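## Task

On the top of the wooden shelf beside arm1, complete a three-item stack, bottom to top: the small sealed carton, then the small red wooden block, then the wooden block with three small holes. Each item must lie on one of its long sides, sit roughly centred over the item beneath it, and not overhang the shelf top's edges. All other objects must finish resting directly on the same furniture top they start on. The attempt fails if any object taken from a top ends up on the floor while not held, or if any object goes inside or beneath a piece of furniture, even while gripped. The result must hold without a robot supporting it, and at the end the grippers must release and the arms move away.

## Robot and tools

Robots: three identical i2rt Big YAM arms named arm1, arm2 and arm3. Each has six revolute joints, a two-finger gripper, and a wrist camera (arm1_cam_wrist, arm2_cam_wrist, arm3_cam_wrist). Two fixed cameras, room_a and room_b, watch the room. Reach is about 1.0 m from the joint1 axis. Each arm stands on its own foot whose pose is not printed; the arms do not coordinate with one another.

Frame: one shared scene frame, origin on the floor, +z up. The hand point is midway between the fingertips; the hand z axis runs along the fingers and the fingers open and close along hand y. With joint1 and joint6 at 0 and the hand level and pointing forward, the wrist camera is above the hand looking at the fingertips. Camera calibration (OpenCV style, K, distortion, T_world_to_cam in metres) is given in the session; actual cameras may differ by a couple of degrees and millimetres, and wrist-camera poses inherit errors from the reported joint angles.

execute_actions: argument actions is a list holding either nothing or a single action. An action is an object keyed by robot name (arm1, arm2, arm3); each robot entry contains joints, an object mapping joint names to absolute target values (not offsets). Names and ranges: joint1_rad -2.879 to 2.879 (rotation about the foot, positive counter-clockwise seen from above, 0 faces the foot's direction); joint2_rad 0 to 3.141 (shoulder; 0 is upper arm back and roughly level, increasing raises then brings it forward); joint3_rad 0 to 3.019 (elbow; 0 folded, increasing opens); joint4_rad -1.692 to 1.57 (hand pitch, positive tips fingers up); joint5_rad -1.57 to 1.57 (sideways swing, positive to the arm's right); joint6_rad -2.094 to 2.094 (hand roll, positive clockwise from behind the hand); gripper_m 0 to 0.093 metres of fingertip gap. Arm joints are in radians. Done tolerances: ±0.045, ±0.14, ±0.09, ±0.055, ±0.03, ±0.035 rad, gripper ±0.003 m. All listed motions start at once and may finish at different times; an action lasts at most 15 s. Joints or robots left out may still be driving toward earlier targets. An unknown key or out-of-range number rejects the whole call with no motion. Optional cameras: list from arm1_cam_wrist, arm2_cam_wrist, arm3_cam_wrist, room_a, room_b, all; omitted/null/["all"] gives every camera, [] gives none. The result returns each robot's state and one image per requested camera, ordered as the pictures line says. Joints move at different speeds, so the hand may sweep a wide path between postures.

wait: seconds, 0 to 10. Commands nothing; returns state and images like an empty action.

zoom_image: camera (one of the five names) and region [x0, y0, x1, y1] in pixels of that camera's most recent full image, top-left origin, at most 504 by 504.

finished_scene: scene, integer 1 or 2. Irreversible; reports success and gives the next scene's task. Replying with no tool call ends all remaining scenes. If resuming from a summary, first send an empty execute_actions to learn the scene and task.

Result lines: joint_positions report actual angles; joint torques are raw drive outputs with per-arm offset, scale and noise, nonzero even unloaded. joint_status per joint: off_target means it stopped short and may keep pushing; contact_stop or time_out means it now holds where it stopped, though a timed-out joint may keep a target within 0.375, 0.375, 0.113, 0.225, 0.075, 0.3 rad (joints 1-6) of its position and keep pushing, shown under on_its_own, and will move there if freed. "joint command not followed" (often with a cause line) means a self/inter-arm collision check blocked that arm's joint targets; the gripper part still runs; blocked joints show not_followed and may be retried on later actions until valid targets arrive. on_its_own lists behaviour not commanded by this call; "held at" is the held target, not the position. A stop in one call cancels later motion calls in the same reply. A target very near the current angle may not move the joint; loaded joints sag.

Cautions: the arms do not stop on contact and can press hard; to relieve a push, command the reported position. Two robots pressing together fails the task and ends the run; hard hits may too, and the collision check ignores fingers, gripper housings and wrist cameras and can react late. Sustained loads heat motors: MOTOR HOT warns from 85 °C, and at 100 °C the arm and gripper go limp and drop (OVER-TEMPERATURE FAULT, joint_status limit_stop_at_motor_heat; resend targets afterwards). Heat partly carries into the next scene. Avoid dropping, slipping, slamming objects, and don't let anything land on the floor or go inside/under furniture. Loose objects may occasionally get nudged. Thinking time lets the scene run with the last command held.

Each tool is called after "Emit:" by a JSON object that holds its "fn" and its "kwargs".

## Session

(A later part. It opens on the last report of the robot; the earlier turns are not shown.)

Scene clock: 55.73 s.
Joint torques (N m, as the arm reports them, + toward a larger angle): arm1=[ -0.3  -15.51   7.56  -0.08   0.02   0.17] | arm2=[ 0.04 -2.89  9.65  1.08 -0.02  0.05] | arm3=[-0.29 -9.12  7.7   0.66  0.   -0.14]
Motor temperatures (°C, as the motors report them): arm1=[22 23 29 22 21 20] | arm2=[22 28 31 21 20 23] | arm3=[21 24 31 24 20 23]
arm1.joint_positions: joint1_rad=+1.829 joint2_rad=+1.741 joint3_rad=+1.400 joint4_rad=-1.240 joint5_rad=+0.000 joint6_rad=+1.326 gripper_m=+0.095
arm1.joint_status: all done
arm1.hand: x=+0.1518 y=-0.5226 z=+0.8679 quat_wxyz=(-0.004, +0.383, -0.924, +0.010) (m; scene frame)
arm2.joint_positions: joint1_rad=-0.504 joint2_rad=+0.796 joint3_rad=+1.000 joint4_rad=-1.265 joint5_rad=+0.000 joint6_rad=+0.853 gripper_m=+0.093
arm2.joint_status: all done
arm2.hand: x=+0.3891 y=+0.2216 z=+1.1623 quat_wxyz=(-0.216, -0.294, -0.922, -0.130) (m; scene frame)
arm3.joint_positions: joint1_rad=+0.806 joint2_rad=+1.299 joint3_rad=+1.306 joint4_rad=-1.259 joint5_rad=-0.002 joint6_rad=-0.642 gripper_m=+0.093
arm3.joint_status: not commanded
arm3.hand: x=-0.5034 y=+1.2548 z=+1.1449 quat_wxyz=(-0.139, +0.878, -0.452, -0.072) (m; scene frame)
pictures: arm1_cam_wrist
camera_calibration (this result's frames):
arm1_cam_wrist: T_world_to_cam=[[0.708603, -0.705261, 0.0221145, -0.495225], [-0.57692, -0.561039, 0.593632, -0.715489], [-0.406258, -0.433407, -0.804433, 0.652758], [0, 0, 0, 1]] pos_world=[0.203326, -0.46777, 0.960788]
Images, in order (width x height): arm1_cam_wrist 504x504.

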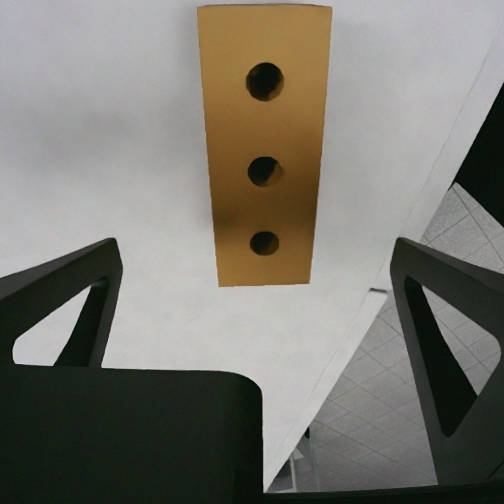

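Emit:
{"fn": "execute_actions", "kwargs": {"actions": [{"arm1":{"joints":{"joint1_rad":1.798,"joint2_rad":1.805,"joint3_rad":1.29,"joint4_rad":-1.035}}}], "cameras": []}}

Emit:
{"fn": "execute_actions", "kwargs": {"actions": [{"arm1":{"joints":{"gripper_m":0.01}}}], "cameras": ["arm1_cam_wrist"]}}

Scene clock: 57.97 s.
Joint torques (N m, as the arm reports them, + toward a larger angle): arm1=[ -1.04 -13.06   6.89   0.26   0.02   0.17] | arm2=[ 0.02 -2.9   9.65  1.08 -0.01  0.06] | arm3=[-0.33 -9.15  7.71  0.67 -0.01 -0.14]
Motor temperatures (°C, as the motors report them): arm1=[22 23 29 22 21 20] | arm2=[22 27 31 21 20 23] | arm3=[21 24 31 24 20 23]
arm1.joint_positions: joint1_rad=+1.808 joint2_rad=+1.783 joint3_rad=+1.294 joint4_rad=-1.050 joint5_rad=+0.000 joint6_rad=+1.326 gripper_m=+0.095
arm1.joint_status: all done
arm1.hand: x=+0.1605 y=-0.5153 z=+0.8106 quat_wxyz=(-0.001, +0.373, -0.928, -0.011) (m; scene frame)
arm2.joint_positions: joint1_rad=-0.504 joint2_rad=+0.796 joint3_rad=+1.000 joint4_rad=-1.265 joint5_rad=+0.000 joint6_rad=+0.853 gripper_m=+0.093
arm2.joint_status: not commanded
arm2.hand: x=+0.3891 y=+0.2216 z=+1.1623 quat_wxyz=(-0.216, -0.294, -0.922, -0.130) (m; scene frame)
arm3.joint_positions: joint1_rad=+0.806 joint2_rad=+1.299 joint3_rad=+1.306 joint4_rad=-1.259 joint5_rad=-0.002 joint6_rad=-0.642 gripper_m=+0.093
arm3.joint_status: not commanded
arm3.hand: x=-0.5034 y=+1.2548 z=+1.1449 quat_wxyz=(-0.139, +0.878, -0.452, -0.072) (m; scene frame)
pictures: none
No camera images: the call's "cameras" was empty. Leave "cameras" out to get every camera's image.

Scene clock: 58.67 s.
Joint torques (N m, as the arm reports them, + toward a larger angle): arm1=[ -1.15 -12.85   6.94   0.22   0.01   0.15] | arm2=[-0.03 -2.81  9.63  1.08 -0.02  0.05] | arm3=[-0.5  -9.13  7.67  0.67 -0.02 -0.15]
Motor temperatures (°C, as the motors report them): arm1=[22 23 29 22 21 20] | arm2=[22 27 31 21 20 23] | arm3=[21 24 31 24 20 23]
arm1.joint_positions: joint1_rad=+1.808 joint2_rad=+1.783 joint3_rad=+1.294 joint4_rad=-1.047 joint5_rad=+0.000 joint6_rad=+1.327 gripper_m=+0.045
arm1.joint_status: gripper_m off_target (ended at +0.045, target +0.010)
arm1.hand: x=+0.1602 y=-0.5147 z=+0.8106 quat_wxyz=(-0.001, +0.373, -0.928, -0.012) (m; scene frame)
arm2.joint_positions: joint1_rad=-0.504 joint2_rad=+0.796 joint3_rad=+1.000 joint4_rad=-1.265 joint5_rad=+0.000 joint6_rad=+0.853 gripper_m=+0.093
arm2.joint_status: not commanded
arm2.hand: x=+0.3891 y=+0.2216 z=+1.1623 quat_wxyz=(-0.216, -0.294, -0.922, -0.130) (m; scene frame)
arm3.joint_positions: joint1_rad=+0.806 joint2_rad=+1.299 joint3_rad=+1.306 joint4_rad=-1.259 joint5_rad=-0.002 joint6_rad=-0.642 gripper_m=+0.093
arm3.joint_status: not commanded
arm3.hand: x=-0.5034 y=+1.2548 z=+1.1449 quat_wxyz=(-0.139, +0.878, -0.452, -0.072) (m; scene frame)
pictures: arm1_cam_wrist
camera_calibration (this result's frames):
arm1_cam_wrist: T_world_to_cam=[[0.692717, -0.720886, -0.0215958, -0.464399], [-0.576189, -0.571187, 0.584595, -0.670222], [-0.433762, -0.392516, -0.811038, 0.644284], [0, 0, 0, 1]] pos_world=[0.214989, -0.46471, 0.904318]
Images, in order (width x height): arm1_cam_wrist 504x504.

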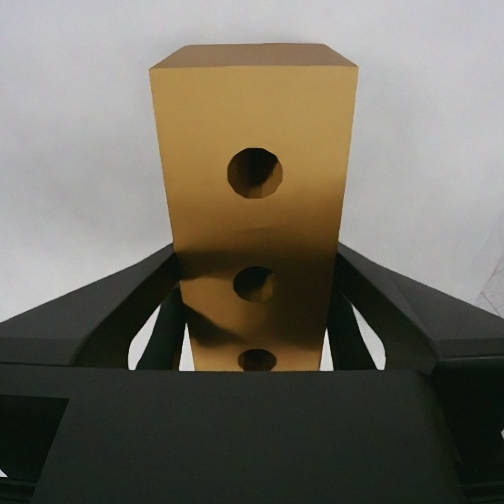

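Emit:
{"fn": "execute_actions", "kwargs": {"actions": [{"arm1":{"joints":{"joint2_rad":1.7,"joint3_rad":1.55,"joint4_rad":-1.4}}}], "cameras": []}}

Emit:
{"fn": "execute_actions", "kwargs": {"actions": [{"arm1":{"joints":{"joint1_rad":-0.56,"joint6_rad":-0.475}}}], "cameras": []}}

Emit:
{"fn": "execute_actions", "kwargs": {"actions": [{"arm1":{"joints":{"joint2_rad":2.05,"joint3_rad":1.61,"joint4_rad":-1.11}}}], "cameras": ["arm1_cam_wrist","room_b"]}}

Emit:
{"fn": "zoom_image", "kwargs": {"camera": "room_b", "region": [210, 280, 300, 350]}}

Scene clock: 61.80 s.
Joint torques (N m, as the arm reports them, + toward a larger angle): arm1=[ -1.16 -14.01  10.69  -0.69   0.01   0.17] | arm2=[-0.02 -2.87  9.64  1.08 -0.02  0.06] | arm3=[-0.34 -9.13  7.68  0.66 -0.01 -0.14]
Motor temperatures (°C, as the motors report them): arm1=[22 24 29 22 21 20] | arm2=[22 27 31 21 20 23] | arm3=[21 24 31 24 20 23]
arm1.joint_positions: joint1_rad=+1.808 joint2_rad=+1.698 joint3_rad=+1.510 joint4_rad=-1.386 joint5_rad=+0.000 joint6_rad=+1.327 gripper_m=+0.045
arm1.joint_status: all done
arm1.hand: x=+0.1600 y=-0.5156 z=+0.9296 quat_wxyz=(-0.003, +0.373, -0.928, +0.007) (m; scene frame)
arm2.joint_positions: joint1_rad=-0.504 joint2_rad=+0.796 joint3_rad=+1.000 joint4_rad=-1.265 joint5_rad=+0.000 joint6_rad=+0.853 gripper_m=+0.093
arm2.joint_status: not commanded
arm2.hand: x=+0.3891 y=+0.2216 z=+1.1623 quat_wxyz=(-0.216, -0.294, -0.922, -0.130) (m; scene frame)
arm3.joint_positions: joint1_rad=+0.806 joint2_rad=+1.299 joint3_rad=+1.306 joint4_rad=-1.259 joint5_rad=-0.002 joint6_rad=-0.642 gripper_m=+0.093
arm3.joint_status: not commanded
arm3.hand: x=-0.5034 y=+1.2548 z=+1.1449 quat_wxyz=(-0.139, +0.878, -0.452, -0.072) (m; scene frame)
pictures: none
No camera images: the call's "cameras" was empty. Leave "cameras" out to get every camera's image.

Scene clock: 64.07 s.
Joint torques (N m, as the arm reports them, + toward a larger angle): arm1=[ -0.17 -13.89  10.87  -0.59  -0.2   -0.16] | arm2=[ 0.02 -2.85  9.65  1.08 -0.02  0.05] | arm3=[-0.34 -9.12  7.68  0.66 -0.02 -0.14]
Motor temperatures (°C, as the motors report them): arm1=[22 24 30 22 21 20] | arm2=[22 27 31 21 20 23] | arm3=[21 24 31 24 20 23]
arm1.joint_positions: joint1_rad=-0.564 joint2_rad=+1.698 joint3_rad=+1.510 joint4_rad=-1.386 joint5_rad=+0.001 joint6_rad=-0.459 gripper_m=+0.045
arm1.joint_status: all done
arm1.hand: x=+0.9057 y=-1.1018 z=+0.9416 quat_wxyz=(-0.003, +0.089, -0.996, +0.004) (m; scene frame)
arm2.joint_positions: joint1_rad=-0.504 joint2_rad=+0.796 joint3_rad=+1.000 joint4_rad=-1.265 joint5_rad=+0.000 joint6_rad=+0.853 gripper_m=+0.093
arm2.joint_status: not commanded
arm2.hand: x=+0.3891 y=+0.2216 z=+1.1623 quat_wxyz=(-0.216, -0.294, -0.922, -0.130) (m; scene frame)
arm3.joint_positions: joint1_rad=+0.806 joint2_rad=+1.299 joint3_rad=+1.306 joint4_rad=-1.259 joint5_rad=-0.002 joint6_rad=-0.642 gripper_m=+0.093
arm3.joint_status: not commanded
arm3.hand: x=-0.5034 y=+1.2548 z=+1.1449 quat_wxyz=(-0.139, +0.878, -0.452, -0.072) (m; scene frame)
pictures: none
No camera images: the call's "cameras" was empty. Leave "cameras" out to get every camera's image.

Scene clock: 65.33 s.
Joint torques (N m, as the arm reports them, + toward a larger angle): arm1=[  0.07 -19.61   9.09   0.15  -0.21  -0.16] | arm2=[ 0.04 -2.91  9.65  1.08 -0.02  0.05] | arm3=[-0.32 -9.19  7.67  0.66 -0.01 -0.14]
Motor temperatures (°C, as the motors report them): arm1=[22 24 30 22 21 20] | arm2=[22 26 31 21 20 23] | arm3=[21 24 31 24 20 23]
arm1.joint_positions: joint1_rad=-0.564 joint2_rad=+2.076 joint3_rad=+1.583 joint4_rad=-1.122 joint5_rad=+0.001 joint6_rad=-0.460 gripper_m=+0.045
arm1.joint_status: all done
arm1.hand: x=+0.9827 y=-1.1247 z=+0.7644 quat_wxyz=(+0.016, +0.090, -0.996, -0.003) (m; scene frame)
arm2.joint_positions: joint1_rad=-0.504 joint2_rad=+0.796 joint3_rad=+1.000 joint4_rad=-1.265 joint5_rad=+0.000 joint6_rad=+0.853 gripper_m=+0.093
arm2.joint_status: not commanded
arm2.hand: x=+0.3891 y=+0.2216 z=+1.1623 quat_wxyz=(-0.216, -0.294, -0.922, -0.130) (m; scene frame)
arm3.joint_positions: joint1_rad=+0.806 joint2_rad=+1.299 joint3_rad=+1.306 joint4_rad=-1.259 joint5_rad=-0.002 joint6_rad=-0.642 gripper_m=+0.093
arm3.joint_status: not commanded
arm3.hand: x=-0.5034 y=+1.2548 z=+1.1449 quat_wxyz=(-0.139, +0.878, -0.452, -0.072) (m; scene frame)
pictures: arm1_cam_wrist, room_b
camera_calibration (this result's frames):
arm1_cam_wrist: T_world_to_cam=[[0.179251, -0.983756, -0.00965734, -1.27508], [-0.771864, -0.146715, 0.618628, 0.125917], [-0.609995, -0.103436, -0.785625, 1.20305], [0, 0, 0, 1]] pos_world=[1.05961, -1.11146, 0.854938]
Images, in order (width x height): arm1_cam_wrist 504x504, room_b 504x504.

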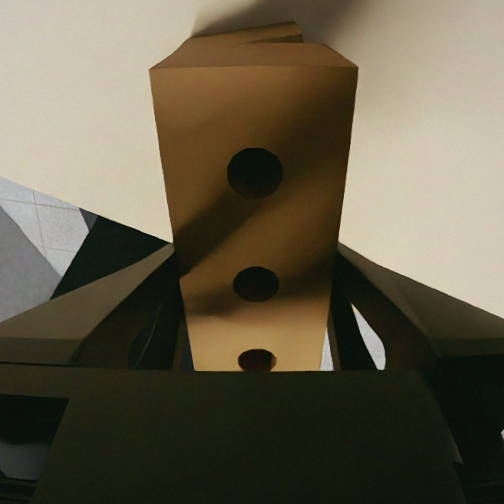

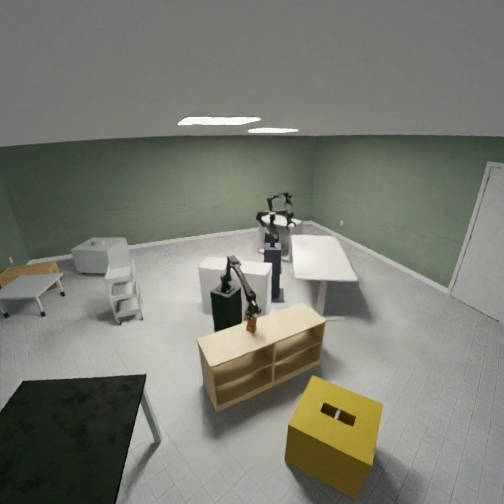

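Region (210, 280, 300, 350) of room_b's 504x504 image, scaled by 5.600, with more detail than that image has.

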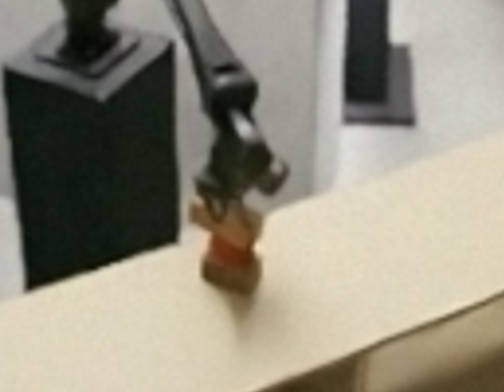

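Level first (and nudge j1), then lower.

Emit:
{"fn": "execute_actions", "kwargs": {"actions": [{"arm1":{"joints":{"joint1_rad":-0.562,"joint4_rad":-1.06}}}], "cameras": []}}

Emit:
{"fn": "execute_actions", "kwargs": {"actions": [{"arm1":{"joints":{"joint2_rad":2.125,"joint4_rad":-1.04}}}], "cameras": ["arm1_cam_wrist"]}}

Scene clock: 66.90 s.
Joint torques (N m, as the arm reports them, + toward a larger angle): arm1=[ -0.1  -19.66   9.16   0.34  -0.21  -0.16] | arm2=[-0.01 -2.84  9.64  1.09 -0.02  0.05] | arm3=[-0.42 -9.09  7.71  0.67 -0.02 -0.13]
Motor temperatures (°C, as the motors report them): arm1=[22 24 30 22 21 20] | arm2=[22 26 31 21 20 23] | arm3=[21 24 31 24 20 23]
arm1.joint_positions: joint1_rad=-0.564 joint2_rad=+2.076 joint3_rad=+1.583 joint4_rad=-1.075 joint5_rad=+0.001 joint6_rad=-0.460 gripper_m=+0.045
arm1.joint_status: all done
arm1.hand: x=+0.9938 y=-1.1279 z=+0.7643 quat_wxyz=(-0.005, +0.090, -0.996, +0.005) (m; scene frame)
arm2.joint_positions: joint1_rad=-0.504 joint2_rad=+0.796 joint3_rad=+1.000 joint4_rad=-1.265 joint5_rad=+0.000 joint6_rad=+0.853 gripper_m=+0.093
arm2.joint_status: not commanded
arm2.hand: x=+0.3891 y=+0.2216 z=+1.1623 quat_wxyz=(-0.216, -0.294, -0.922, -0.130) (m; scene frame)
arm3.joint_positions: joint1_rad=+0.806 joint2_rad=+1.299 joint3_rad=+1.306 joint4_rad=-1.259 joint5_rad=-0.002 joint6_rad=-0.642 gripper_m=+0.093
arm3.joint_status: not commanded
arm3.hand: x=-0.5034 y=+1.2548 z=+1.1449 quat_wxyz=(-0.139, +0.878, -0.452, -0.072) (m; scene frame)
pictures: none
No camera images: the call's "cameras" was empty. Leave "cameras" out to get every camera's image.

Scene clock: 67.80 s.
Joint torques (N m, as the arm reports them, + toward a larger angle): arm1=[ -0.2  -16.22   9.04   0.25  -0.18  -0.17] | arm2=[-0.01 -2.89  9.65  1.08 -0.01  0.05] | arm3=[-0.43 -9.05  7.67  0.68 -0.02 -0.13]
Motor temperatures (°C, as the motors report them): arm1=[22 24 30 22 21 20] | arm2=[22 26 31 21 20 23] | arm3=[21 24 31 24 20 23]
arm1.joint_positions: joint1_rad=-0.564 joint2_rad=+2.090 joint3_rad=+1.583 joint4_rad=-1.054 joint5_rad=+0.000 joint6_rad=-0.460 gripper_m=+0.045
arm1.joint_status: all done
arm1.hand: x=+0.9972 y=-1.1288 z=+0.7566 quat_wxyz=(-0.009, +0.090, -0.996, +0.006) (m; scene frame)
arm2.joint_positions: joint1_rad=-0.504 joint2_rad=+0.796 joint3_rad=+1.000 joint4_rad=-1.265 joint5_rad=+0.000 joint6_rad=+0.853 gripper_m=+0.093
arm2.joint_status: not commanded
arm2.hand: x=+0.3891 y=+0.2216 z=+1.1623 quat_wxyz=(-0.216, -0.294, -0.922, -0.130) (m; scene frame)
arm3.joint_positions: joint1_rad=+0.806 joint2_rad=+1.299 joint3_rad=+1.306 joint4_rad=-1.259 joint5_rad=-0.002 joint6_rad=-0.642 gripper_m=+0.093
arm3.joint_status: not commanded
arm3.hand: x=-0.5034 y=+1.2548 z=+1.1449 quat_wxyz=(-0.139, +0.878, -0.452, -0.072) (m; scene frame)
pictures: arm1_cam_wrist
camera_calibration (this result's frames):
arm1_cam_wrist: T_world_to_cam=[[0.17937, -0.983681, 0.0140754, -1.29978], [-0.803574, -0.138245, 0.578928, 0.212601], [-0.567535, -0.115153, -0.815257, 1.17221], [0, 0, 0, 1]] pos_world=[1.06925, -1.11419, 0.85087]
Images, in order (width x height): arm1_cam_wrist 504x504.

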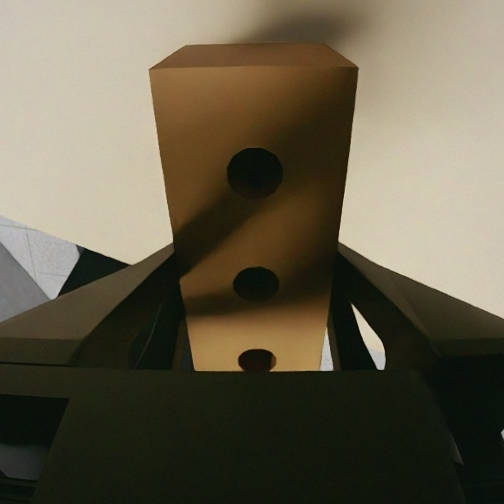

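Emit:
{"fn": "execute_actions", "kwargs": {"actions": [{"arm1":{"joints":{"gripper_m":0.093,"joint2_rad":2.1}}}], "cameras": ["arm1_cam_wrist"]}}

Emit:
{"fn": "execute_actions", "kwargs": {"actions": [{"arm1":{"joints":{"joint2_rad":1.97,"joint3_rad":1.75,"joint4_rad":-1.33}}}], "cameras": ["arm1_cam_wrist","room_b","room_a"]}}

Emit:
{"fn": "zoom_image", "kwargs": {"camera": "room_b", "region": [210, 280, 300, 350]}}

Emit:
{"fn": "zoom_image", "kwargs": {"camera": "room_a", "region": [0, 220, 100, 300]}}

Scene clock: 70.13 s.
Joint torques (N m, as the arm reports them, + toward a larger angle): arm1=[ -0.11 -17.42   9.12   0.36  -0.16  -0.16] | arm2=[-0.01 -2.83  9.64  1.06 -0.02  0.06] | arm3=[-0.49 -9.21  7.66  0.67 -0.01 -0.14]
Motor temperatures (°C, as the motors report them): arm1=[22 24 30 22 21 20] | arm2=[22 26 31 21 20 23] | arm3=[21 24 31 24 20 23]
arm1.joint_positions: joint1_rad=-0.564 joint2_rad=+2.090 joint3_rad=+1.583 joint4_rad=-1.054 joint5_rad=+0.000 joint6_rad=-0.460 gripper_m=+0.093
arm1.joint_status: all done
arm1.hand: x=+0.9972 y=-1.1288 z=+0.7566 quat_wxyz=(-0.009, +0.090, -0.996, +0.006) (m; scene frame)
arm2.joint_positions: joint1_rad=-0.504 joint2_rad=+0.796 joint3_rad=+1.000 joint4_rad=-1.265 joint5_rad=+0.000 joint6_rad=+0.853 gripper_m=+0.093
arm2.joint_status: not commanded
arm2.hand: x=+0.3891 y=+0.2216 z=+1.1623 quat_wxyz=(-0.216, -0.294, -0.922, -0.130) (m; scene frame)
arm3.joint_positions: joint1_rad=+0.806 joint2_rad=+1.299 joint3_rad=+1.306 joint4_rad=-1.259 joint5_rad=-0.002 joint6_rad=-0.642 gripper_m=+0.093
arm3.joint_status: not commanded
arm3.hand: x=-0.5034 y=+1.2548 z=+1.1449 quat_wxyz=(-0.139, +0.878, -0.452, -0.072) (m; scene frame)
pictures: arm1_cam_wrist
camera_calibration (this result's frames):
arm1_cam_wrist: T_world_to_cam=[[0.179746, -0.983612, 0.014082, -1.30008], [-0.803519, -0.138547, 0.578932, 0.212202], [-0.567494, -0.115376, -0.815254, 1.17192], [0, 0, 0, 1]] pos_world=[1.06925, -1.11416, 0.85087]
Images, in order (width x height): arm1_cam_wrist 504x504.

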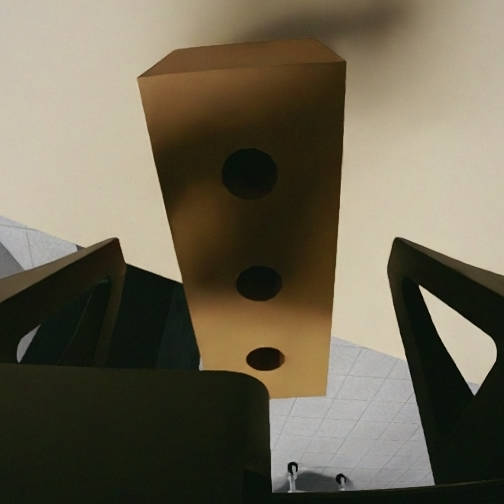

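Scene clock: 71.40 s.
Joint torques (N m, as the arm reports them, + toward a larger angle): arm1=[ -0.24 -15.94  10.24  -0.57  -0.16  -0.15] | arm2=[-0.03 -2.83  9.66  1.08 -0.02  0.05] | arm3=[-0.54 -9.08  7.67  0.65 -0.01 -0.13]
Motor temperatures (°C, as the motors report them): arm1=[22 24 30 22 21 20] | arm2=[22 26 31 21 20 23] | arm3=[21 24 31 24 20 23]
arm1.joint_positions: joint1_rad=-0.564 joint2_rad=+1.946 joint3_rad=+1.719 joint4_rad=-1.316 joint5_rad=+0.000 joint6_rad=-0.460 gripper_m=+0.093
arm1.joint_status: all done
arm1.hand: x=+0.9939 y=-1.1272 z=+0.8885 quat_wxyz=(-0.018, +0.090, -0.996, +0.010) (m; scene frame)
arm2.joint_positions: joint1_rad=-0.504 joint2_rad=+0.796 joint3_rad=+1.000 joint4_rad=-1.265 joint5_rad=+0.000 joint6_rad=+0.853 gripper_m=+0.093
arm2.joint_status: not commanded
arm2.hand: x=+0.3891 y=+0.2216 z=+1.1623 quat_wxyz=(-0.216, -0.294, -0.922, -0.130) (m; scene frame)
arm3.joint_positions: joint1_rad=+0.806 joint2_rad=+1.299 joint3_rad=+1.306 joint4_rad=-1.259 joint5_rad=-0.002 joint6_rad=-0.642 gripper_m=+0.093
arm3.joint_status: not commanded
arm3.hand: x=-0.5034 y=+1.2548 z=+1.1449 quat_wxyz=(-0.139, +0.878, -0.452, -0.072) (m; scene frame)
pictures: arm1_cam_wrist, room_a, room_b
camera_calibration (this result's frames):
arm1_cam_wrist: T_world_to_cam=[[0.179506, -0.983506, 0.0222237, -1.30666], [-0.813576, -0.135715, 0.565399, 0.158587], [-0.553057, -0.119573, -0.824518, 1.26688], [0, 0, 0, 1]] pos_world=[1.06423, -1.1121, 0.983935]
Images, in order (width x height): arm1_cam_wrist 504x504, room_a 504x504, room_b 504x504.

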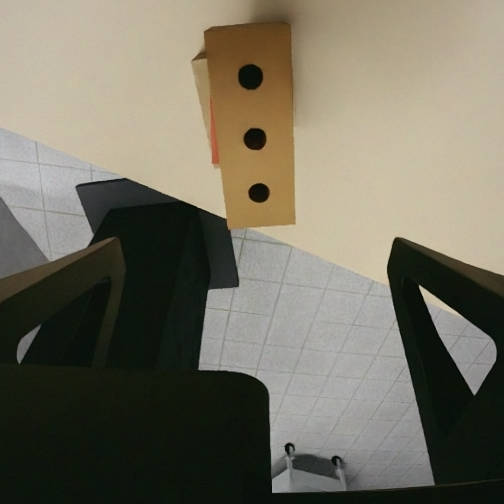

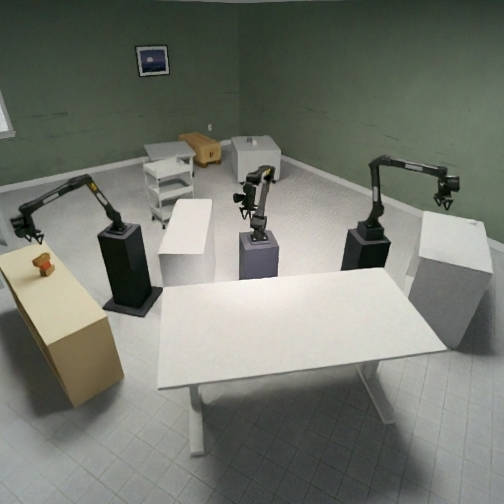

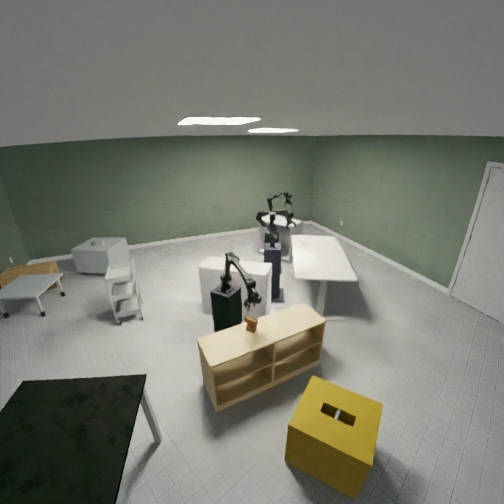

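Region (210, 280, 300, 350) of room_b's 504x504 image, scaled by 5.600, with more detail than that image has.

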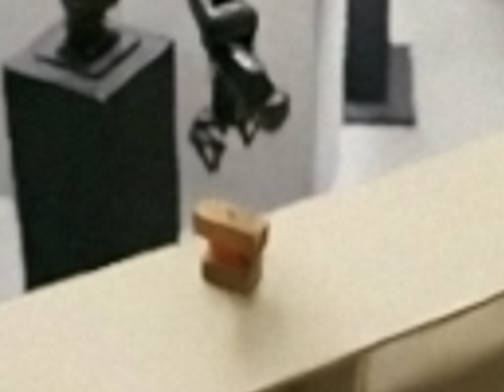

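Region (0, 220, 100, 300) of room_a's 504x504 image, scaled by 5.040, with more detail than that image has; it fills the top 403 rows of this view, and the rest is white.

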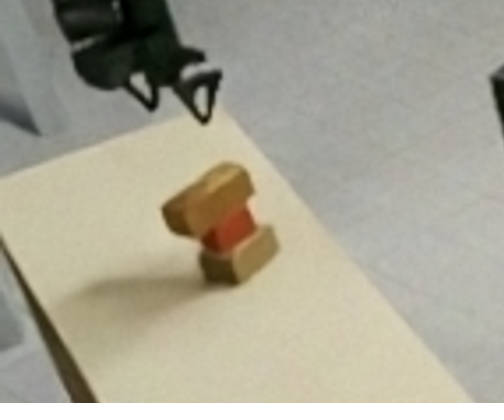

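Emit:
{"fn": "finished_scene", "kwargs": {"scene": 2}}

The scene is finished: the task was done.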